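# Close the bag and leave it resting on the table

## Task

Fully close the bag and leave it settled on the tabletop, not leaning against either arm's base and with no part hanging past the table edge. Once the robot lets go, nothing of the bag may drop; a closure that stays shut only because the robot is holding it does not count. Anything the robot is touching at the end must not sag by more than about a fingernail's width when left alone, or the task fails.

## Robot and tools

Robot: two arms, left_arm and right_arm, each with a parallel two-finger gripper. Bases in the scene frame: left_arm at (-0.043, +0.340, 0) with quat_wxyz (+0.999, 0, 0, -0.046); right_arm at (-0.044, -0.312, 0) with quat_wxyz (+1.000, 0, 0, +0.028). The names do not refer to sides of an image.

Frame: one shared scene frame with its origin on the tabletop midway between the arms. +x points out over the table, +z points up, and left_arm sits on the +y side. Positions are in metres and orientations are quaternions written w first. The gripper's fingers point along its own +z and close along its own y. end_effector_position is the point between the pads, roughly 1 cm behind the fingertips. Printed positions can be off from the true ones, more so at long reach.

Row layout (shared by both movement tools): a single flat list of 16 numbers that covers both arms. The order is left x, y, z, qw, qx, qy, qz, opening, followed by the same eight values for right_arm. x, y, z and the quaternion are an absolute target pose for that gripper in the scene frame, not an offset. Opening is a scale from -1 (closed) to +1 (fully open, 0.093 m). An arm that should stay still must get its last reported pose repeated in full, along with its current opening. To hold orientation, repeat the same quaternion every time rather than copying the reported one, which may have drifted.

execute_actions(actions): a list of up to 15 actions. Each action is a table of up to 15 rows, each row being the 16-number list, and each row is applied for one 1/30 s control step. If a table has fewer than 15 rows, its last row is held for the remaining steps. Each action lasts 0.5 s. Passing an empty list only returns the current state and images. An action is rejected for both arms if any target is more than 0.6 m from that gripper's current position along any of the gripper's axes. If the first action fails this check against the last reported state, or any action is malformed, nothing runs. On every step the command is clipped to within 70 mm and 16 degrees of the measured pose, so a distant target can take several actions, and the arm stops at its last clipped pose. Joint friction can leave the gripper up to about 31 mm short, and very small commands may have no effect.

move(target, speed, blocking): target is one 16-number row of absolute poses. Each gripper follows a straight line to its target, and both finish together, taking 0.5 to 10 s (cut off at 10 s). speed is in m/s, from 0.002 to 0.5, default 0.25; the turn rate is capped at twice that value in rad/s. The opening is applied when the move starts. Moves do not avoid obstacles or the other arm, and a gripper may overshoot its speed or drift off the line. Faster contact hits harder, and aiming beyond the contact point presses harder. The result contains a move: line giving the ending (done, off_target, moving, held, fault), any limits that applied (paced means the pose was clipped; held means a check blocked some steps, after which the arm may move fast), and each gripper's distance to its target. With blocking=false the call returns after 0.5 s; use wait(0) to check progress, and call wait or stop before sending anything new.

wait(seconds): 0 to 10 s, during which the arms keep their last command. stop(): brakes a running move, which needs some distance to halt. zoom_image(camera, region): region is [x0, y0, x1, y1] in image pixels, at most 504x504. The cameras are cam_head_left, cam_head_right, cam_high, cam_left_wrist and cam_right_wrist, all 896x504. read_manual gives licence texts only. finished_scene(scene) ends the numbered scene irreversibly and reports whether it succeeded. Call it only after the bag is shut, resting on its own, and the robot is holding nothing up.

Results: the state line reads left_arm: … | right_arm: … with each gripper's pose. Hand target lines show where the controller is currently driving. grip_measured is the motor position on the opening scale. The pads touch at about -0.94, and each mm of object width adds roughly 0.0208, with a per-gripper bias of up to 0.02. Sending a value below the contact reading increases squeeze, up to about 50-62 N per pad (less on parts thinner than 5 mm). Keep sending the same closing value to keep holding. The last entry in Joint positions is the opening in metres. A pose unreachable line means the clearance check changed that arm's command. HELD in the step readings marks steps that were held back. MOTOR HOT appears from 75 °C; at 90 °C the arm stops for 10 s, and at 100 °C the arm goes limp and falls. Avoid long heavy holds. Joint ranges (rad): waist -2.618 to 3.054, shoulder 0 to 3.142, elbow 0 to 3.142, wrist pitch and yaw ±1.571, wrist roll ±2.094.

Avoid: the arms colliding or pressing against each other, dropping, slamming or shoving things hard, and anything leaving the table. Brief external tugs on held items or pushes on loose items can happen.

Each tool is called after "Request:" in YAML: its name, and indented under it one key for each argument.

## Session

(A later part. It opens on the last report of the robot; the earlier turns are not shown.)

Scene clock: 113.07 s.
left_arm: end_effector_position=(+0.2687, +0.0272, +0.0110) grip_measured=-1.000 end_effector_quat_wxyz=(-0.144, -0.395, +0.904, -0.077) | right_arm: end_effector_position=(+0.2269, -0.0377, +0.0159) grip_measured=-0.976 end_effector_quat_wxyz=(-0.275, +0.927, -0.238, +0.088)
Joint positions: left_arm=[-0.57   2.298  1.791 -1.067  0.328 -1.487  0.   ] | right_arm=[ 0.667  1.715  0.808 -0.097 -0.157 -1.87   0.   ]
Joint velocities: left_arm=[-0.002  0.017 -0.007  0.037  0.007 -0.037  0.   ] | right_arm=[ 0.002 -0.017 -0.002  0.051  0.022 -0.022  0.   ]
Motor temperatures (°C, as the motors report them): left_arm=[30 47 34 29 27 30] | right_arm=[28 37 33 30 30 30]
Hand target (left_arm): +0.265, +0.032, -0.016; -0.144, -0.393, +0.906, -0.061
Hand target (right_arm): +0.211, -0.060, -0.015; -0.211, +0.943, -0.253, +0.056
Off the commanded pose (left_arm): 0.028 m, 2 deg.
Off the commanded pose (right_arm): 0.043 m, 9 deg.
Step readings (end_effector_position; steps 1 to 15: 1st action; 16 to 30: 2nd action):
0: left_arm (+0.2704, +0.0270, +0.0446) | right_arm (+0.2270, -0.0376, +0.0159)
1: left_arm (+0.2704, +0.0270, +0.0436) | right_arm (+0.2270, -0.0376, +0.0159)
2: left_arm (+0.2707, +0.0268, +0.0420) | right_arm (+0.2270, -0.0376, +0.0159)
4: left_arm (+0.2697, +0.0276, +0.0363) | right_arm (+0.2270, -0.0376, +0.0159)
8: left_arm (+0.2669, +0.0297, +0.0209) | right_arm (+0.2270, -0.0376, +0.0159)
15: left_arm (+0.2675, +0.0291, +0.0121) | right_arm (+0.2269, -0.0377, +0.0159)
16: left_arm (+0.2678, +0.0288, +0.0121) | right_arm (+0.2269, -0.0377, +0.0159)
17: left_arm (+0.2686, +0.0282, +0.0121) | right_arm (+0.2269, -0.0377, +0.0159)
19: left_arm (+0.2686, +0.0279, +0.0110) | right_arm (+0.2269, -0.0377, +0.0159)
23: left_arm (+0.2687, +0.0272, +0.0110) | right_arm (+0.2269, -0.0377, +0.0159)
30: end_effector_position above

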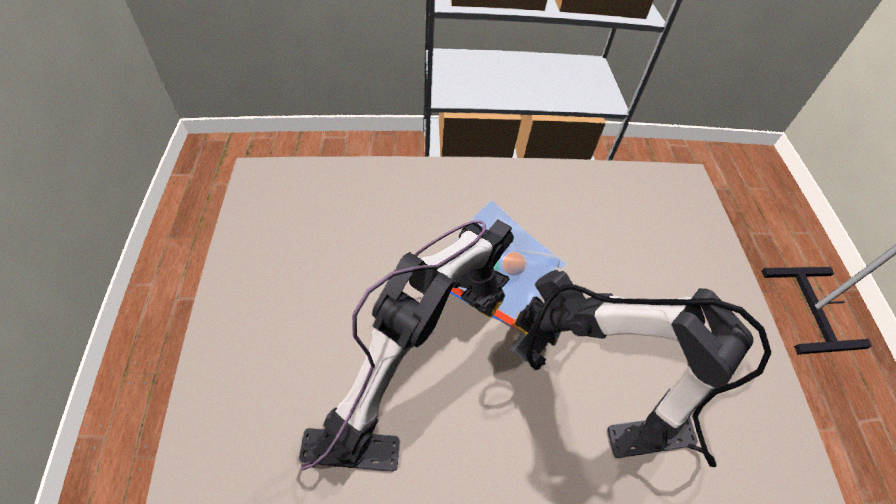

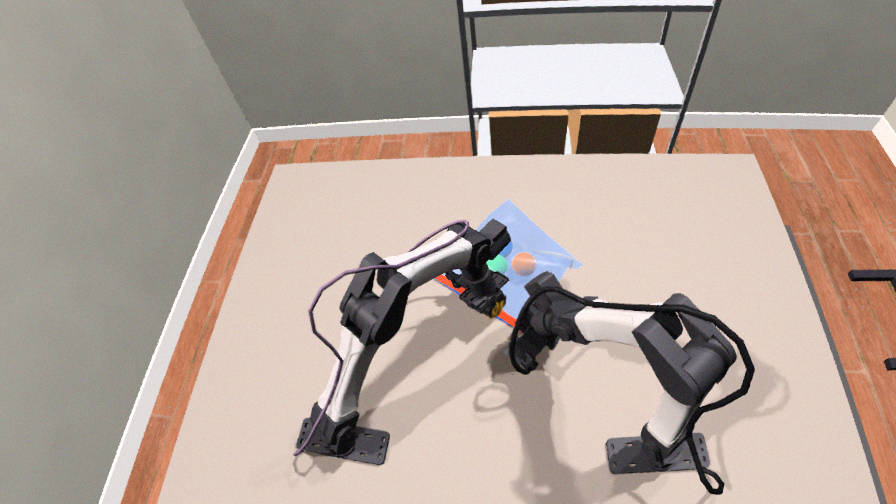

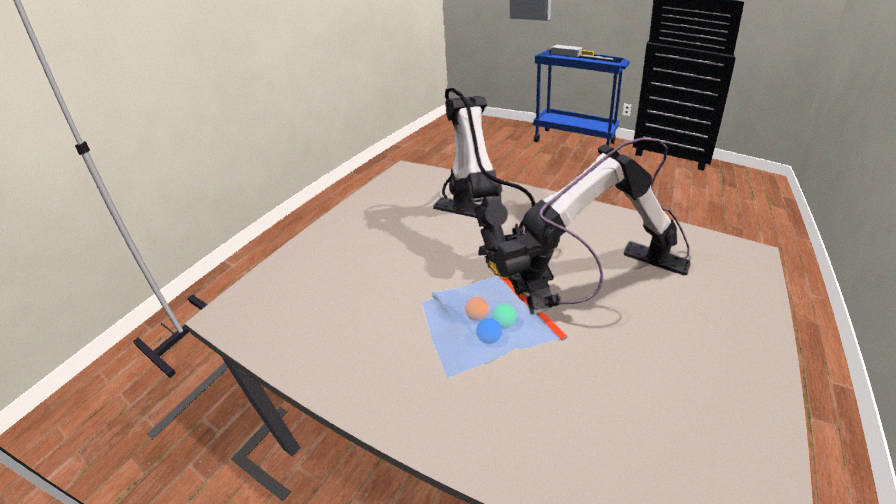

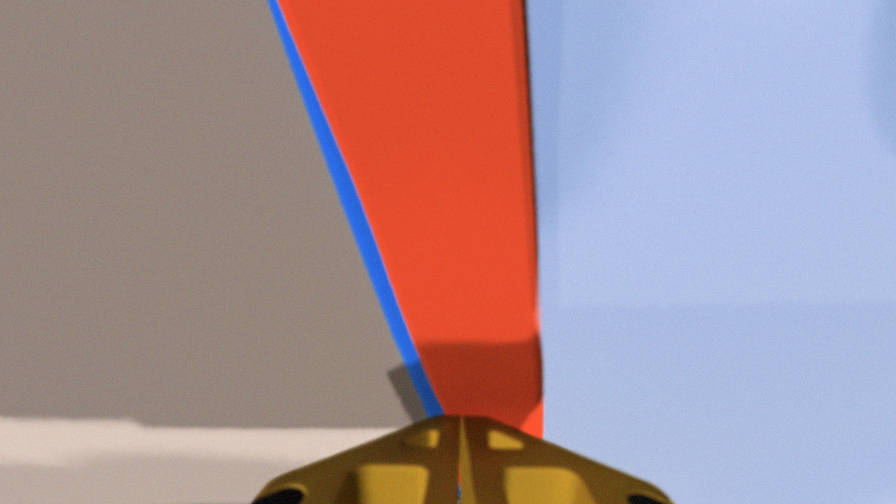

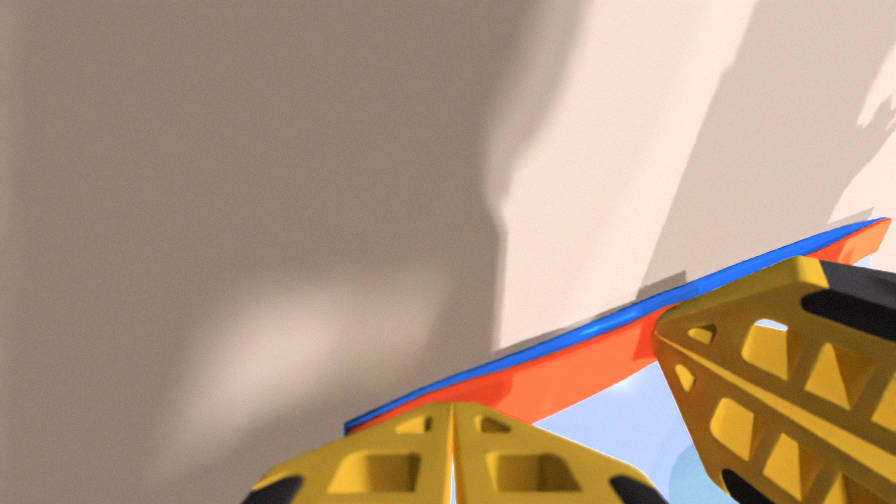

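Request:
execute_actions:
  actions:
    - [[0.264,0.033,-0.017,-0.1431,-0.3939,0.9061,-0.0622,-1, 0.212,-0.059,-0.018,0.209,-0.943,0.253,-0.056,-1],[0.263,0.034,-0.017,-0.1431,-0.3939,0.9061,-0.0622,-1, 0.212,-0.059,-0.018,0.209,-0.943,0.253,-0.056,-1],[0.262,0.035,-0.017,-0.1431,-0.3939,0.9061,-0.0622,-1, 0.212,-0.059,-0.018,0.209,-0.943,0.253,-0.056,-1],[0.261,0.036,-0.017,-0.1431,-0.3939,0.9061,-0.0622,-1, 0.212,-0.059,-0.018,0.209,-0.943,0.253,-0.056,-1],[0.260,0.037,-0.017,-0.1431,-0.3939,0.9061,-0.0622,-1, 0.212,-0.059,-0.018,0.209,-0.943,0.253,-0.056,-1],[0.259,0.038,-0.017,-0.1431,-0.3939,0.9061,-0.0622,-1, 0.212,-0.059,-0.018,0.209,-0.943,0.253,-0.056,-1],[0.258,0.039,-0.017,-0.1431,-0.3939,0.9061,-0.0622,-1, 0.212,-0.059,-0.018,0.209,-0.943,0.253,-0.056,-1]]

Scene clock: 115.60 s.
left_arm: end_effector_position=(+0.2658, +0.0289, +0.0103) grip_measured=-1.000 end_effector_quat_wxyz=(-0.139, -0.392, +0.905, -0.089) | right_arm: end_effector_position=(+0.2269, -0.0377, +0.0159) grip_measured=-0.976 end_effector_quat_wxyz=(-0.275, +0.927, -0.238, +0.088)
Joint positions: left_arm=[-0.57   2.26   1.724 -1.009  0.33  -1.485  0.   ] | right_arm=[ 0.667  1.715  0.808 -0.097 -0.157 -1.87   0.   ]
Joint velocities: left_arm=[-0.007  0.002  0.007 -0.022  0.022  0.037  0.   ] | right_arm=[-0.002  0.007  0.002  0.051  0.051  0.007  0.   ]
Motor temperatures (°C, as the motors report them): left_arm=[30 47 34 30 27 30] | right_arm=[28 37 33 30 30 30]
Hand target (left_arm): +0.257, +0.040, -0.015; -0.144, -0.393, +0.906, -0.062
Hand target (right_arm): +0.211, -0.060, -0.015; -0.211, +0.943, -0.253, +0.056
Off the commanded pose (left_arm): 0.030 m, 3 deg.
Off the commanded pose (right_arm): 0.043 m, 9 deg.
Step readings (end_effector_position):
0: left_arm (+0.2687, +0.0272, +0.0110) | right_arm (+0.2269, -0.0377, +0.0159)
1: left_arm (+0.2686, +0.0272, +0.0109) | right_arm (+0.2269, -0.0377, +0.0159)
2: left_arm (+0.2679, +0.0275, +0.0107) | right_arm (+0.2269, -0.0377, +0.0159)
4: left_arm (+0.2668, +0.0283, +0.0107) | right_arm (+0.2269, -0.0377, +0.0159)
8: left_arm (+0.2656, +0.0293, +0.0106) | right_arm (+0.2269, -0.0377, +0.0159)
15: end_effector_position above

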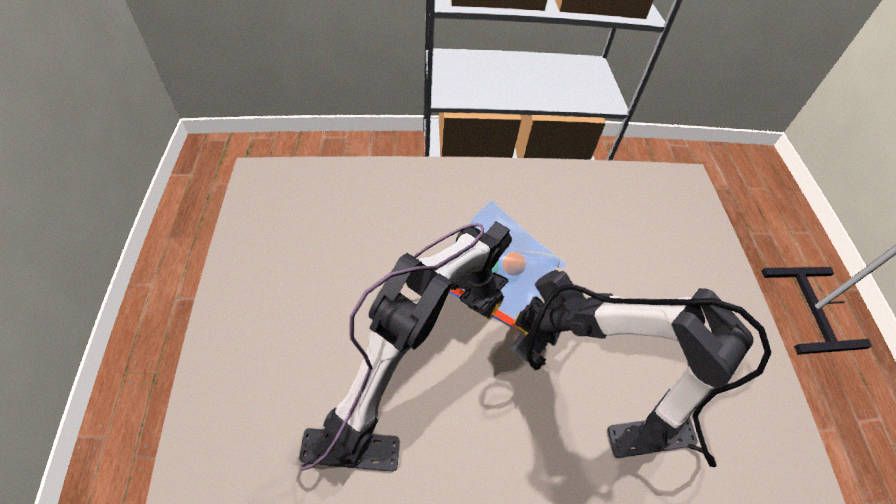

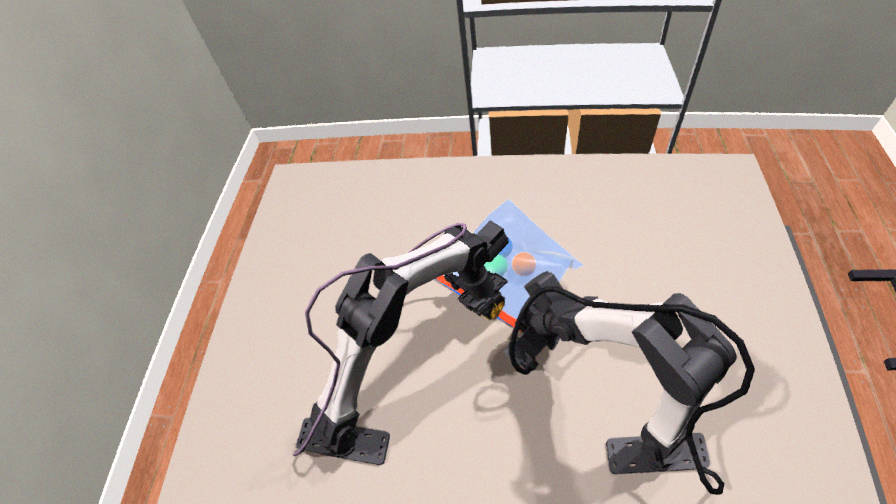

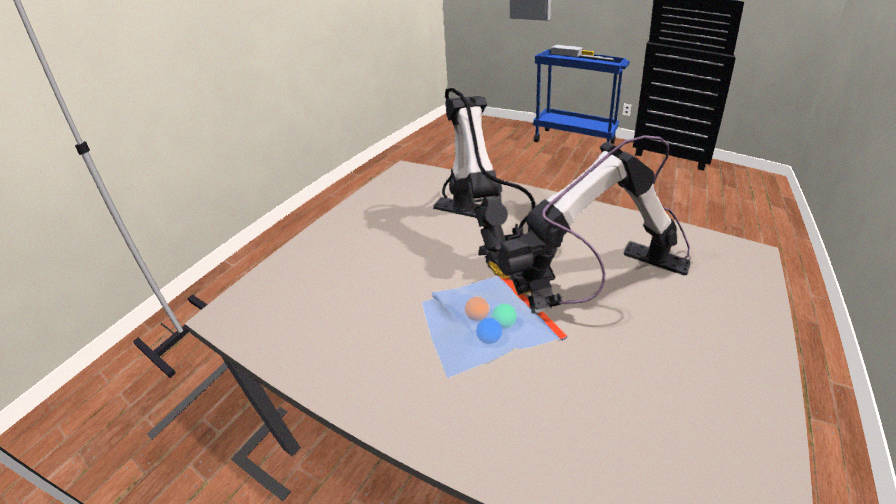

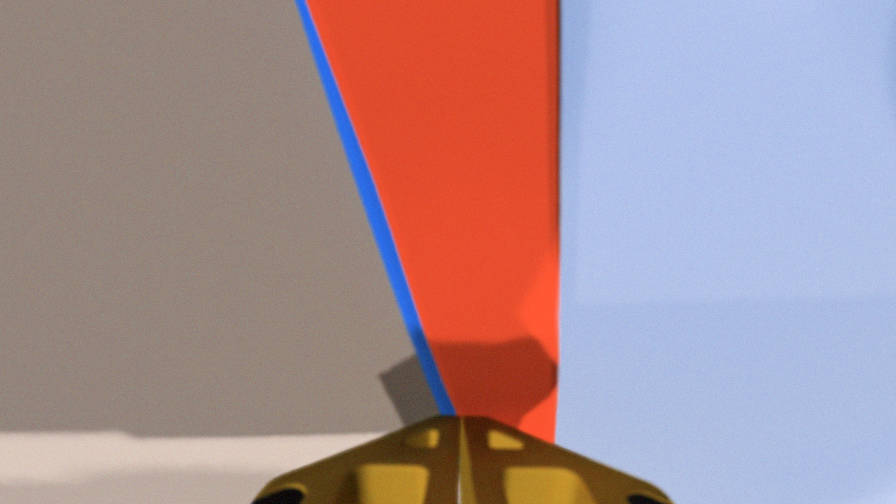

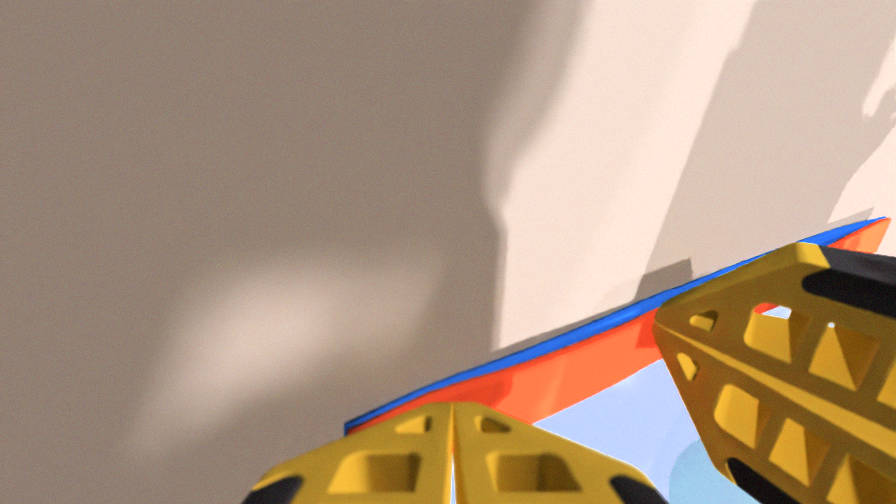

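Request:
execute_actions:
  actions:
    - [[0.2729,0.0386,-0.017,-0.1422,-0.4058,0.9009,-0.0641,-1, 0.212,-0.059,-0.018,0.209,-0.943,0.253,-0.056,-1]]
    - [[0.2784,0.0469,-0.017,-0.1415,-0.4160,0.8962,-0.0657,-1, 0.212,-0.059,-0.018,0.209,-0.943,0.253,-0.056,-1]]
    - [[0.2840,0.0552,-0.017,-0.1407,-0.4261,0.8914,-0.0673,-1, 0.212,-0.059,-0.018,0.209,-0.943,0.253,-0.056,-1]]
    - [[0.2896,0.0635,-0.017,-0.1400,-0.4362,0.8865,-0.0689,-1, 0.212,-0.059,-0.018,0.209,-0.943,0.253,-0.056,-1]]
    - [[0.2951,0.0718,-0.017,-0.1392,-0.4463,0.8815,-0.0705,-1, 0.212,-0.059,-0.018,0.209,-0.943,0.253,-0.056,-1]]

Scene clock: 122.27 s.
left_arm: end_effector_position=(+0.2892, +0.0550, +0.0110) grip_measured=-1.000 end_effector_quat_wxyz=(-0.158, -0.435, +0.881, -0.105) | right_arm: end_effector_position=(+0.2269, -0.0377, +0.0159) grip_measured=-0.976 end_effector_quat_wxyz=(-0.275, +0.927, -0.238, +0.088)
Joint positions: left_arm=[-0.472  2.265  1.723 -1.014  0.38  -1.485  0.   ] | right_arm=[ 0.667  1.715  0.808 -0.097 -0.157 -1.87   0.   ]
Joint velocities: left_arm=[-0.012 -0.012 -0.002 -0.037 -0.066 -0.007  0.   ] | right_arm=[-0.012  0.002 -0.002 -0.007  0.022 -0.037  0.   ]
Motor temperatures (°C, as the motors report them): left_arm=[30 46 34 29 27 30] | right_arm=[28 36 33 30 30 30]
Hand target (left_arm): +0.293, +0.072, -0.015; -0.141, -0.445, +0.881, -0.070
Hand target (right_arm): +0.211, -0.060, -0.015; -0.211, +0.943, -0.253, +0.056
Off the commanded pose (left_arm): 0.033 m, 5 deg.
Off the commanded pose (right_arm): 0.043 m, 9 deg.
Step readings (end_effector_position; steps 1 to 15: 1st action; 16 to 30: 2nd action; 31 to 45: 3rd action; 46 to 60: 4th action; 61 to 75: 5th action):
0: left_arm (+0.2658, +0.0289, +0.0103) | right_arm (+0.2269, -0.0377, +0.0159)
1: left_arm (+0.2661, +0.0292, +0.0104) | right_arm (+0.2269, -0.0377, +0.0159)
2: left_arm (+0.2667, +0.0298, +0.0105) | right_arm (+0.2269, -0.0377, +0.0159)
4: left_arm (+0.2677, +0.0307, +0.0103) | right_arm (+0.2269, -0.0377, +0.0159)
8: left_arm (+0.2668, +0.0304, +0.0101) | right_arm (+0.2269, -0.0377, +0.0159)
15: left_arm (+0.2668, +0.0304, +0.0101) | right_arm (+0.2269, -0.0377, +0.0159)
16: left_arm (+0.2673, +0.0308, +0.0102) | right_arm (+0.2269, -0.0377, +0.0159)
17: left_arm (+0.2681, +0.0316, +0.0104) | right_arm (+0.2269, -0.0377, +0.0159)
19: left_arm (+0.2696, +0.0331, +0.0107) | right_arm (+0.2269, -0.0377, +0.0159)
23: left_arm (+0.2699, +0.0334, +0.0106) | right_arm (+0.2269, -0.0377, +0.0159)
30: left_arm (+0.2696, +0.0331, +0.0104) | right_arm (+0.2269, -0.0377, +0.0159)
31: left_arm (+0.2700, +0.0336, +0.0105) | right_arm (+0.2269, -0.0377, +0.0159)
32: left_arm (+0.2708, +0.0343, +0.0106) | right_arm (+0.2269, -0.0377, +0.0159)
34: left_arm (+0.2727, +0.0362, +0.0109) | right_arm (+0.2269, -0.0377, +0.0159)
38: left_arm (+0.2758, +0.0399, +0.0108) | right_arm (+0.2269, -0.0377, +0.0159)
45: left_arm (+0.2758, +0.0398, +0.0109) | right_arm (+0.2269, -0.0377, +0.0159)
46: left_arm (+0.2762, +0.0402, +0.0109) | right_arm (+0.2269, -0.0377, +0.0159)
47: left_arm (+0.2768, +0.0408, +0.0110) | right_arm (+0.2269, -0.0377, +0.0159)
49: left_arm (+0.2791, +0.0432, +0.0110) | right_arm (+0.2269, -0.0377, +0.0159)
53: left_arm (+0.2823, +0.0470, +0.0110) | right_arm (+0.2269, -0.0377, +0.0159)
60: left_arm (+0.2824, +0.0472, +0.0110) | right_arm (+0.2269, -0.0377, +0.0159)
61: left_arm (+0.2827, +0.0475, +0.0110) | right_arm (+0.2269, -0.0377, +0.0159)
62: left_arm (+0.2834, +0.0483, +0.0110) | right_arm (+0.2269, -0.0377, +0.0159)
64: left_arm (+0.2859, +0.0511, +0.0110) | right_arm (+0.2269, -0.0377, +0.0159)
68: left_arm (+0.2890, +0.0548, +0.0110) | right_arm (+0.2269, -0.0377, +0.0159)
75: end_effector_position above

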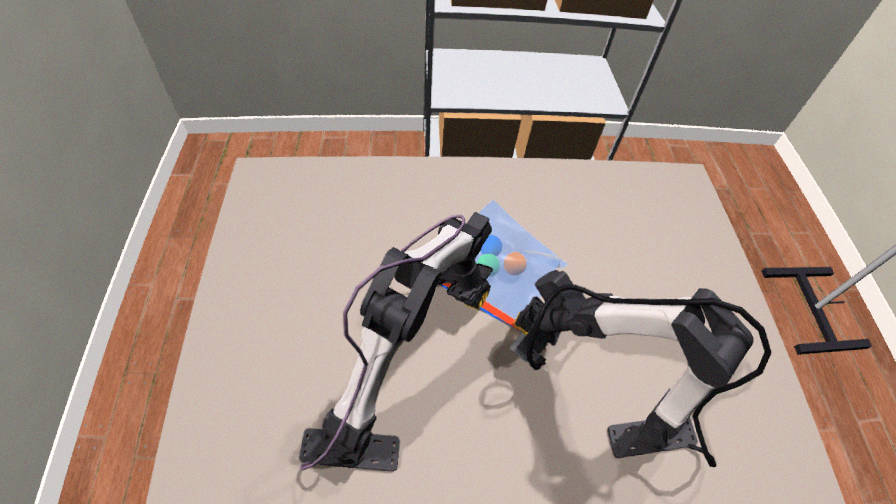

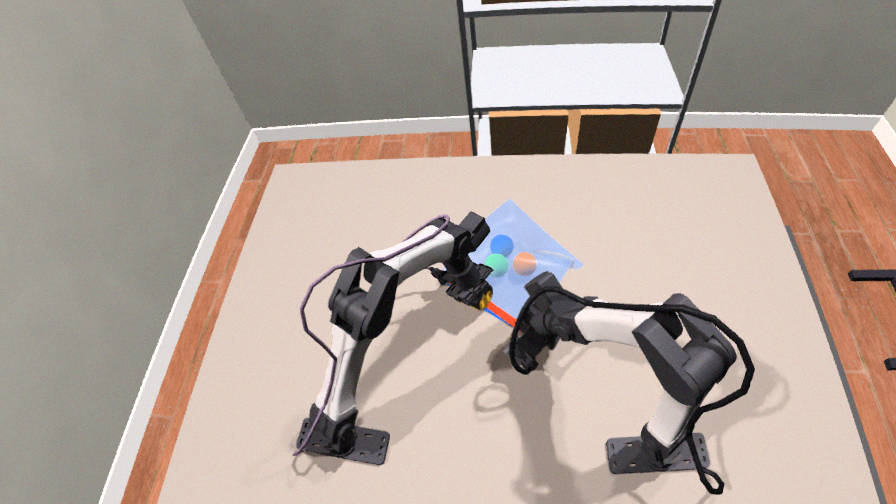

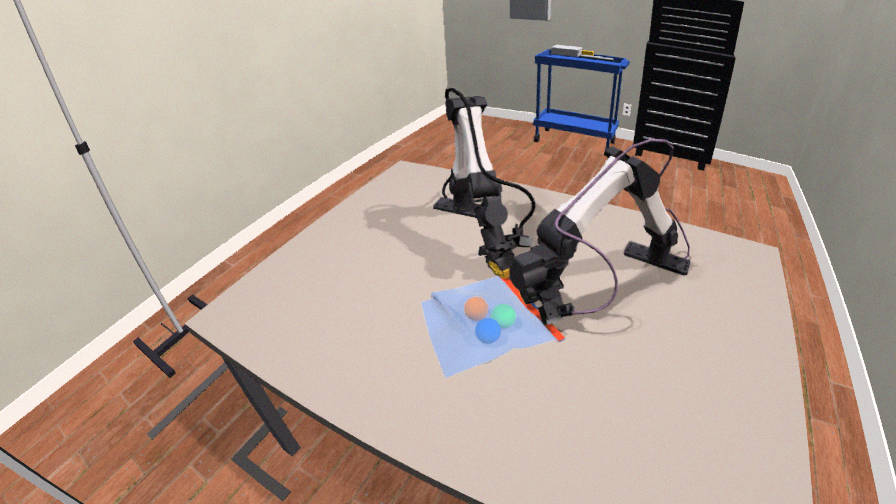

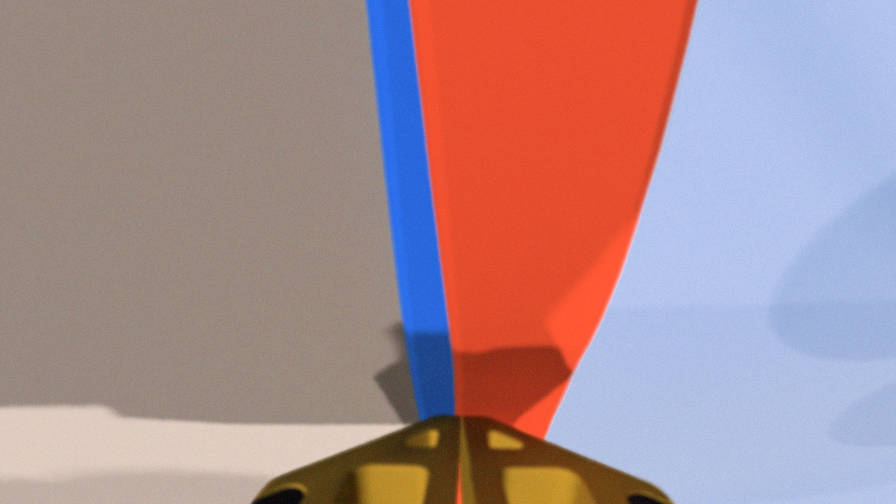

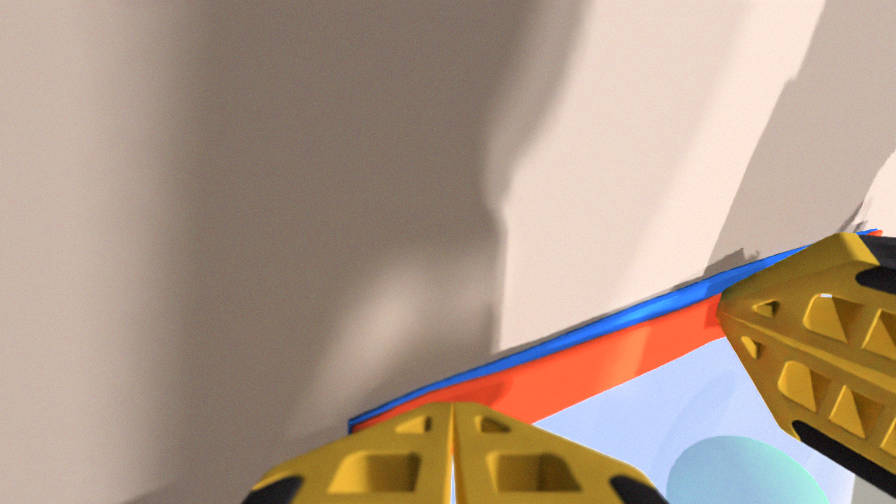

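Request:
execute_actions:
  actions:
    - [[0.289,0.056,0.03,-0.1407,-0.4261,0.8914,-0.0673,-1, 0.212,-0.059,-0.018,0.209,-0.943,0.253,-0.056,-1]]
    - [[0.289,0.056,0.06,-0.1407,-0.4261,0.8914,-0.0673,-1, 0.212,-0.059,-0.018,0.209,-0.943,0.253,-0.056,-1]]

Scene clock: 124.57 s.
left_arm: end_effector_position=(+0.2896, +0.0561, +0.0577) grip_measured=-1.000 end_effector_quat_wxyz=(-0.145, -0.431, +0.888, -0.073) | right_arm: end_effector_position=(+0.2269, -0.0377, +0.0159) grip_measured=-0.976 end_effector_quat_wxyz=(-0.275, +0.927, -0.238, +0.088)
Joint positions: left_arm=[-0.489  2.264  1.923 -1.254  0.325 -1.482  0.   ] | right_arm=[ 0.667  1.715  0.808 -0.097 -0.157 -1.87   0.   ]
Joint velocities: left_arm=[-0.002  0.002 -0.022 -0.095 -0.007  0.007  0.   ] | right_arm=[ 0.002 -0.042 -0.002 -0.051 -0.022  0.037  0.   ]
Motor temperatures (°C, as the motors report them): left_arm=[30 47 34 29 27 30] | right_arm=[28 36 33 30 30 30]
Hand target (left_arm): +0.289, +0.056, +0.060; -0.141, -0.426, +0.891, -0.068
Hand target (right_arm): +0.211, -0.060, -0.015; -0.211, +0.943, -0.253, +0.056
Off the commanded pose (left_arm): 0.002 m, 1 deg.
Off the commanded pose (right_arm): 0.043 m, 9 deg.
Step readings (end_effector_position; steps 1 to 15: 1st action; 16 to 30: 2nd action):
0: left_arm (+0.2892, +0.0550, +0.0110) | right_arm (+0.2269, -0.0377, +0.0159)
1: left_arm (+0.2886, +0.0552, +0.0141) | right_arm (+0.2269, -0.0377, +0.0159)
2: left_arm (+0.2888, +0.0556, +0.0171) | right_arm (+0.2269, -0.0377, +0.0159)
4: left_arm (+0.2917, +0.0532, +0.0255) | right_arm (+0.2269, -0.0377, +0.0159)
8: left_arm (+0.2945, +0.0505, +0.0334) | right_arm (+0.2269, -0.0377, +0.0159)
15: left_arm (+0.2898, +0.0556, +0.0330) | right_arm (+0.2269, -0.0377, +0.0159)
16: left_arm (+0.2892, +0.0561, +0.0356) | right_arm (+0.2269, -0.0377, +0.0159)
17: left_arm (+0.2889, +0.0565, +0.0390) | right_arm (+0.2269, -0.0377, +0.0159)
19: left_arm (+0.2914, +0.0549, +0.0480) | right_arm (+0.2269, -0.0377, +0.0159)
23: left_arm (+0.2938, +0.0533, +0.0574) | right_arm (+0.2269, -0.0377, +0.0159)
30: end_effector_position above

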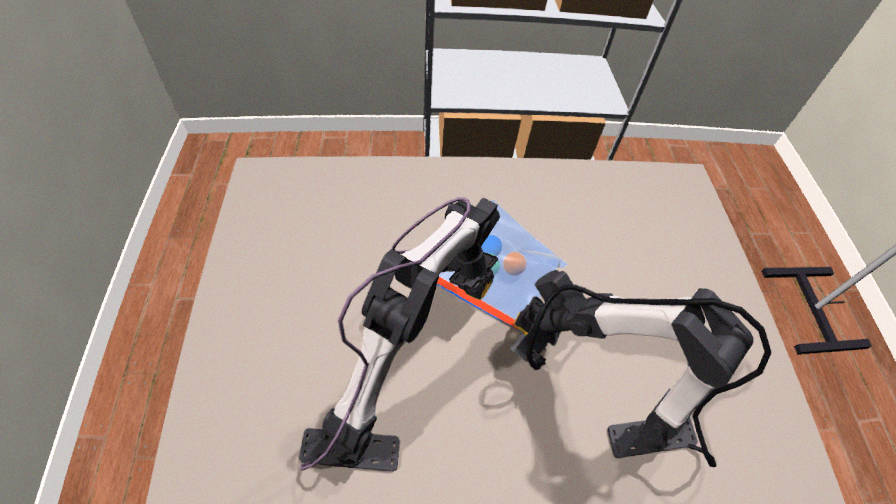

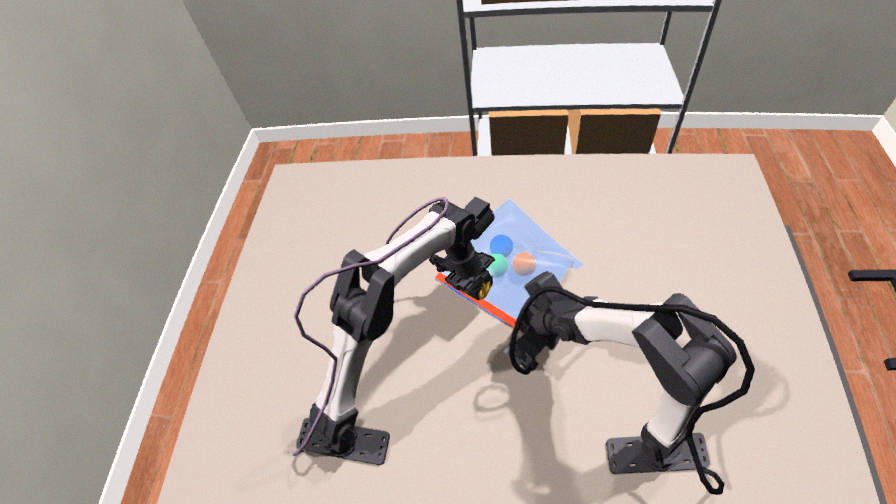

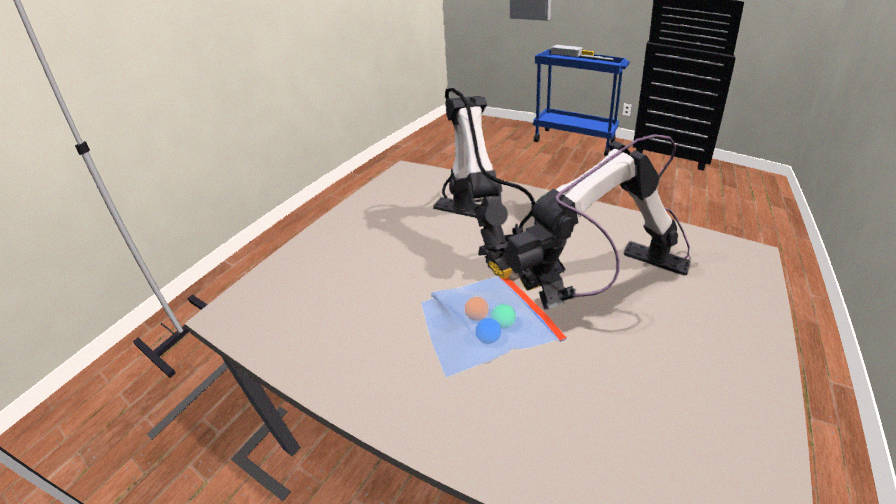

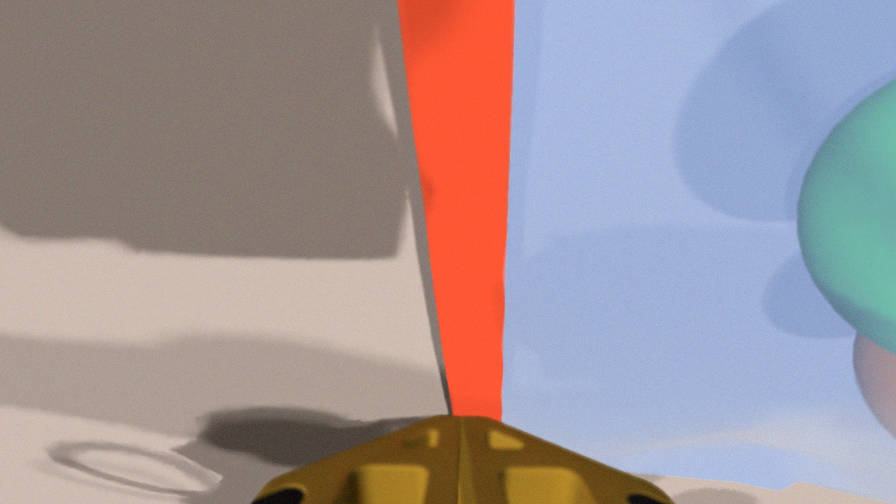

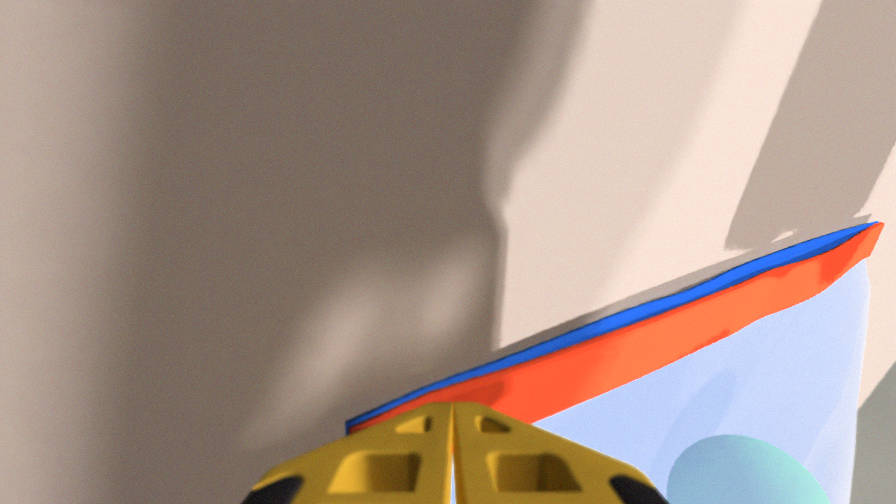

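Request:
zoom_image:
  camera: "cam_right_wrist"
  region: [500, 200, 896, 420]

Request:
zoom_image:
  camera: "cam_head_left"
  region: [420, 260, 540, 340]

Region (500, 200, 896, 420) of cam_right_wrist's 896x504 image, scaled by 1.273, with more detail than that image has.

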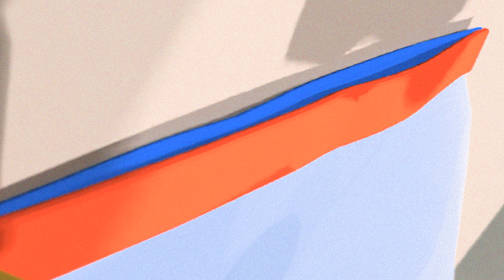

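Region (420, 260, 540, 340) of cam_head_left's 896x504 image, scaled by 4.200, with more detail than that image has.

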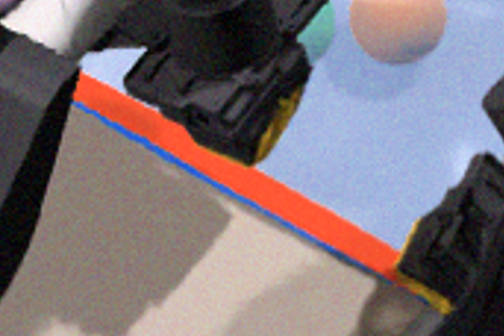

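Request:
execute_actions:
  actions:
    - [[0.296,0.060,0.055,-0.07,-0.455,0.887,-0.035,-1, 0.212,-0.059,-0.018,0.209,-0.943,0.253,-0.056,-1]]
    - [[0.296,0.060,0.045,0,-0.4772,0.8788,0,-1, 0.212,-0.059,-0.018,0.209,-0.943,0.253,-0.056,-1]]
    - [[0.296,0.060,0.02,0,-0.4772,0.8788,0,-1, 0.212,-0.059,-0.018,0.209,-0.943,0.253,-0.056,-1]]

Scene clock: 131.80 s.
left_arm: end_effector_position=(+0.2977, +0.0546, +0.0332) grip_measured=-1.000 end_effector_quat_wxyz=(-0.001, -0.473, +0.881, -0.015) | right_arm: end_effector_position=(+0.2269, -0.0377, +0.0159) grip_measured=-0.976 end_effector_quat_wxyz=(-0.275, +0.927, -0.238, +0.088)
Joint positions: left_arm=[-0.598  2.266  1.864 -1.142  0.013 -1.676  0.   ] | right_arm=[ 0.667  1.715  0.808 -0.097 -0.157 -1.87   0.   ]
Joint velocities: left_arm=[ 0.017  0.017 -0.002 -0.037  0.081 -0.081  0.   ] | right_arm=[-0.002 -0.012  0.012 -0.037  0.066  0.007  0.   ]
Motor temperatures (°C, as the motors report them): left_arm=[30 48 35 29 27 30] | right_arm=[28 35 33 30 30 30]
Hand target (left_arm): +0.295, +0.060, +0.020; -0.000, -0.477, +0.879, +0.000
Hand target (right_arm): +0.211, -0.060, -0.015; -0.211, +0.943, -0.253, +0.056
Off the commanded pose (left_arm): 0.014 m, 2 deg.
Off the commanded pose (right_arm): 0.043 m, 9 deg.
Step readings (end_effector_position; steps 1 to 15: 1st action; 16 to 30: 2nd action; 31 to 45: 3rd action):
0: left_arm (+0.2885, +0.0569, +0.0577) | right_arm (+0.2269, -0.0377, +0.0159)
1: left_arm (+0.2896, +0.0585, +0.0565) | right_arm (+0.2269, -0.0377, +0.0159)
2: left_arm (+0.2906, +0.0601, +0.0552) | right_arm (+0.2269, -0.0377, +0.0159)
4: left_arm (+0.2900, +0.0598, +0.0536) | right_arm (+0.2269, -0.0377, +0.0159)
8: left_arm (+0.2880, +0.0581, +0.0522) | right_arm (+0.2269, -0.0377, +0.0159)
15: left_arm (+0.2902, +0.0613, +0.0514) | right_arm (+0.2269, -0.0377, +0.0159)
16: left_arm (+0.2916, +0.0624, +0.0508) | right_arm (+0.2269, -0.0377, +0.0159)
17: left_arm (+0.2933, +0.0630, +0.0501) | right_arm (+0.2269, -0.0377, +0.0159)
19: left_arm (+0.2929, +0.0597, +0.0494) | right_arm (+0.2269, -0.0377, +0.0159)
23: left_arm (+0.2903, +0.0541, +0.0489) | right_arm (+0.2269, -0.0377, +0.0159)
30: left_arm (+0.2935, +0.0569, +0.0488) | right_arm (+0.2269, -0.0377, +0.0159)
31: left_arm (+0.2941, +0.0566, +0.0468) | right_arm (+0.2269, -0.0377, +0.0159)
32: left_arm (+0.2947, +0.0564, +0.0441) | right_arm (+0.2269, -0.0377, +0.0159)
34: left_arm (+0.2940, +0.0573, +0.0377) | right_arm (+0.2269, -0.0377, +0.0159)
38: left_arm (+0.2944, +0.0572, +0.0331) | right_arm (+0.2269, -0.0377, +0.0159)
45: end_effector_position above

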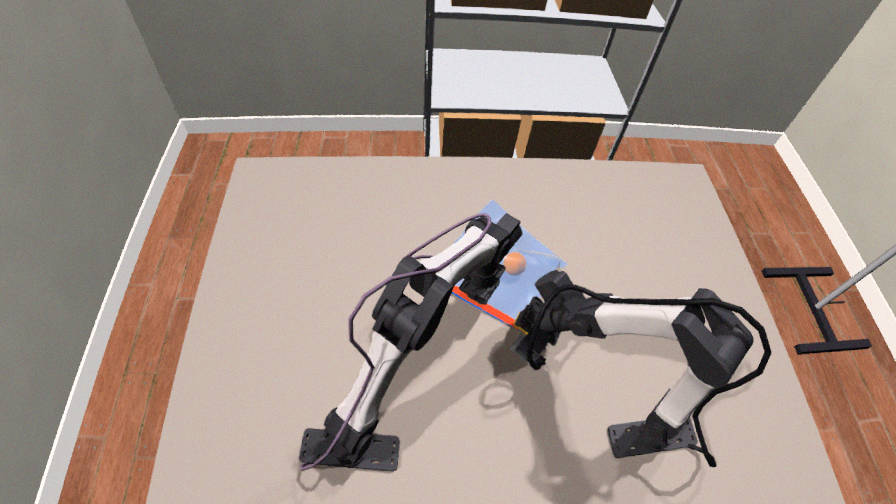

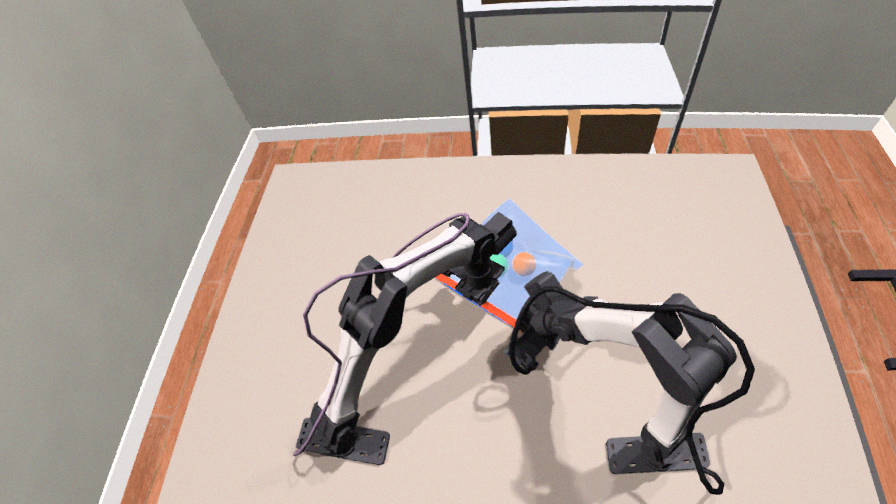

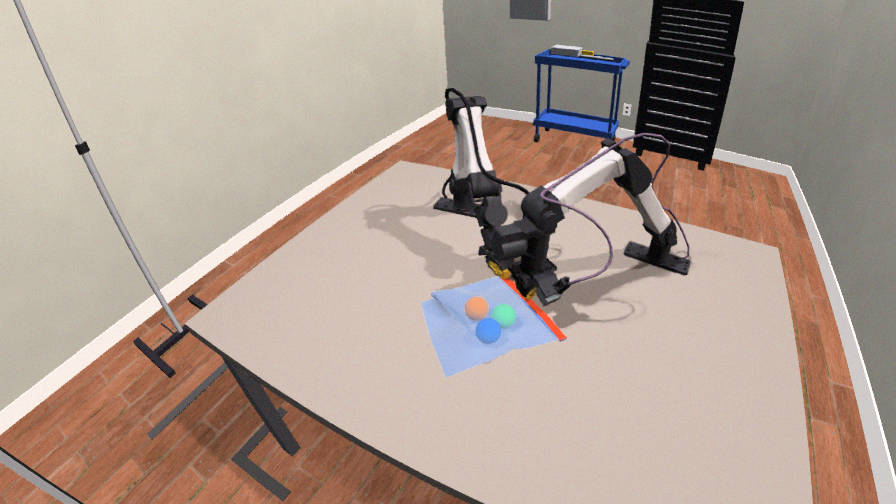

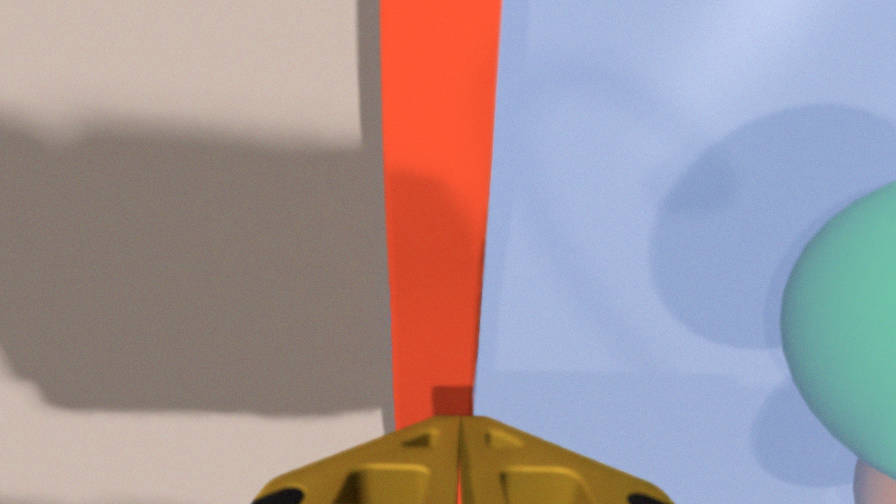

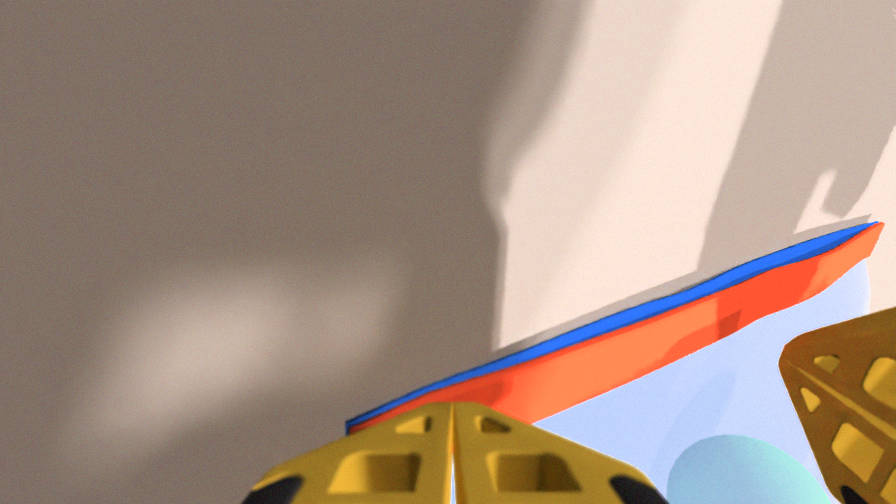

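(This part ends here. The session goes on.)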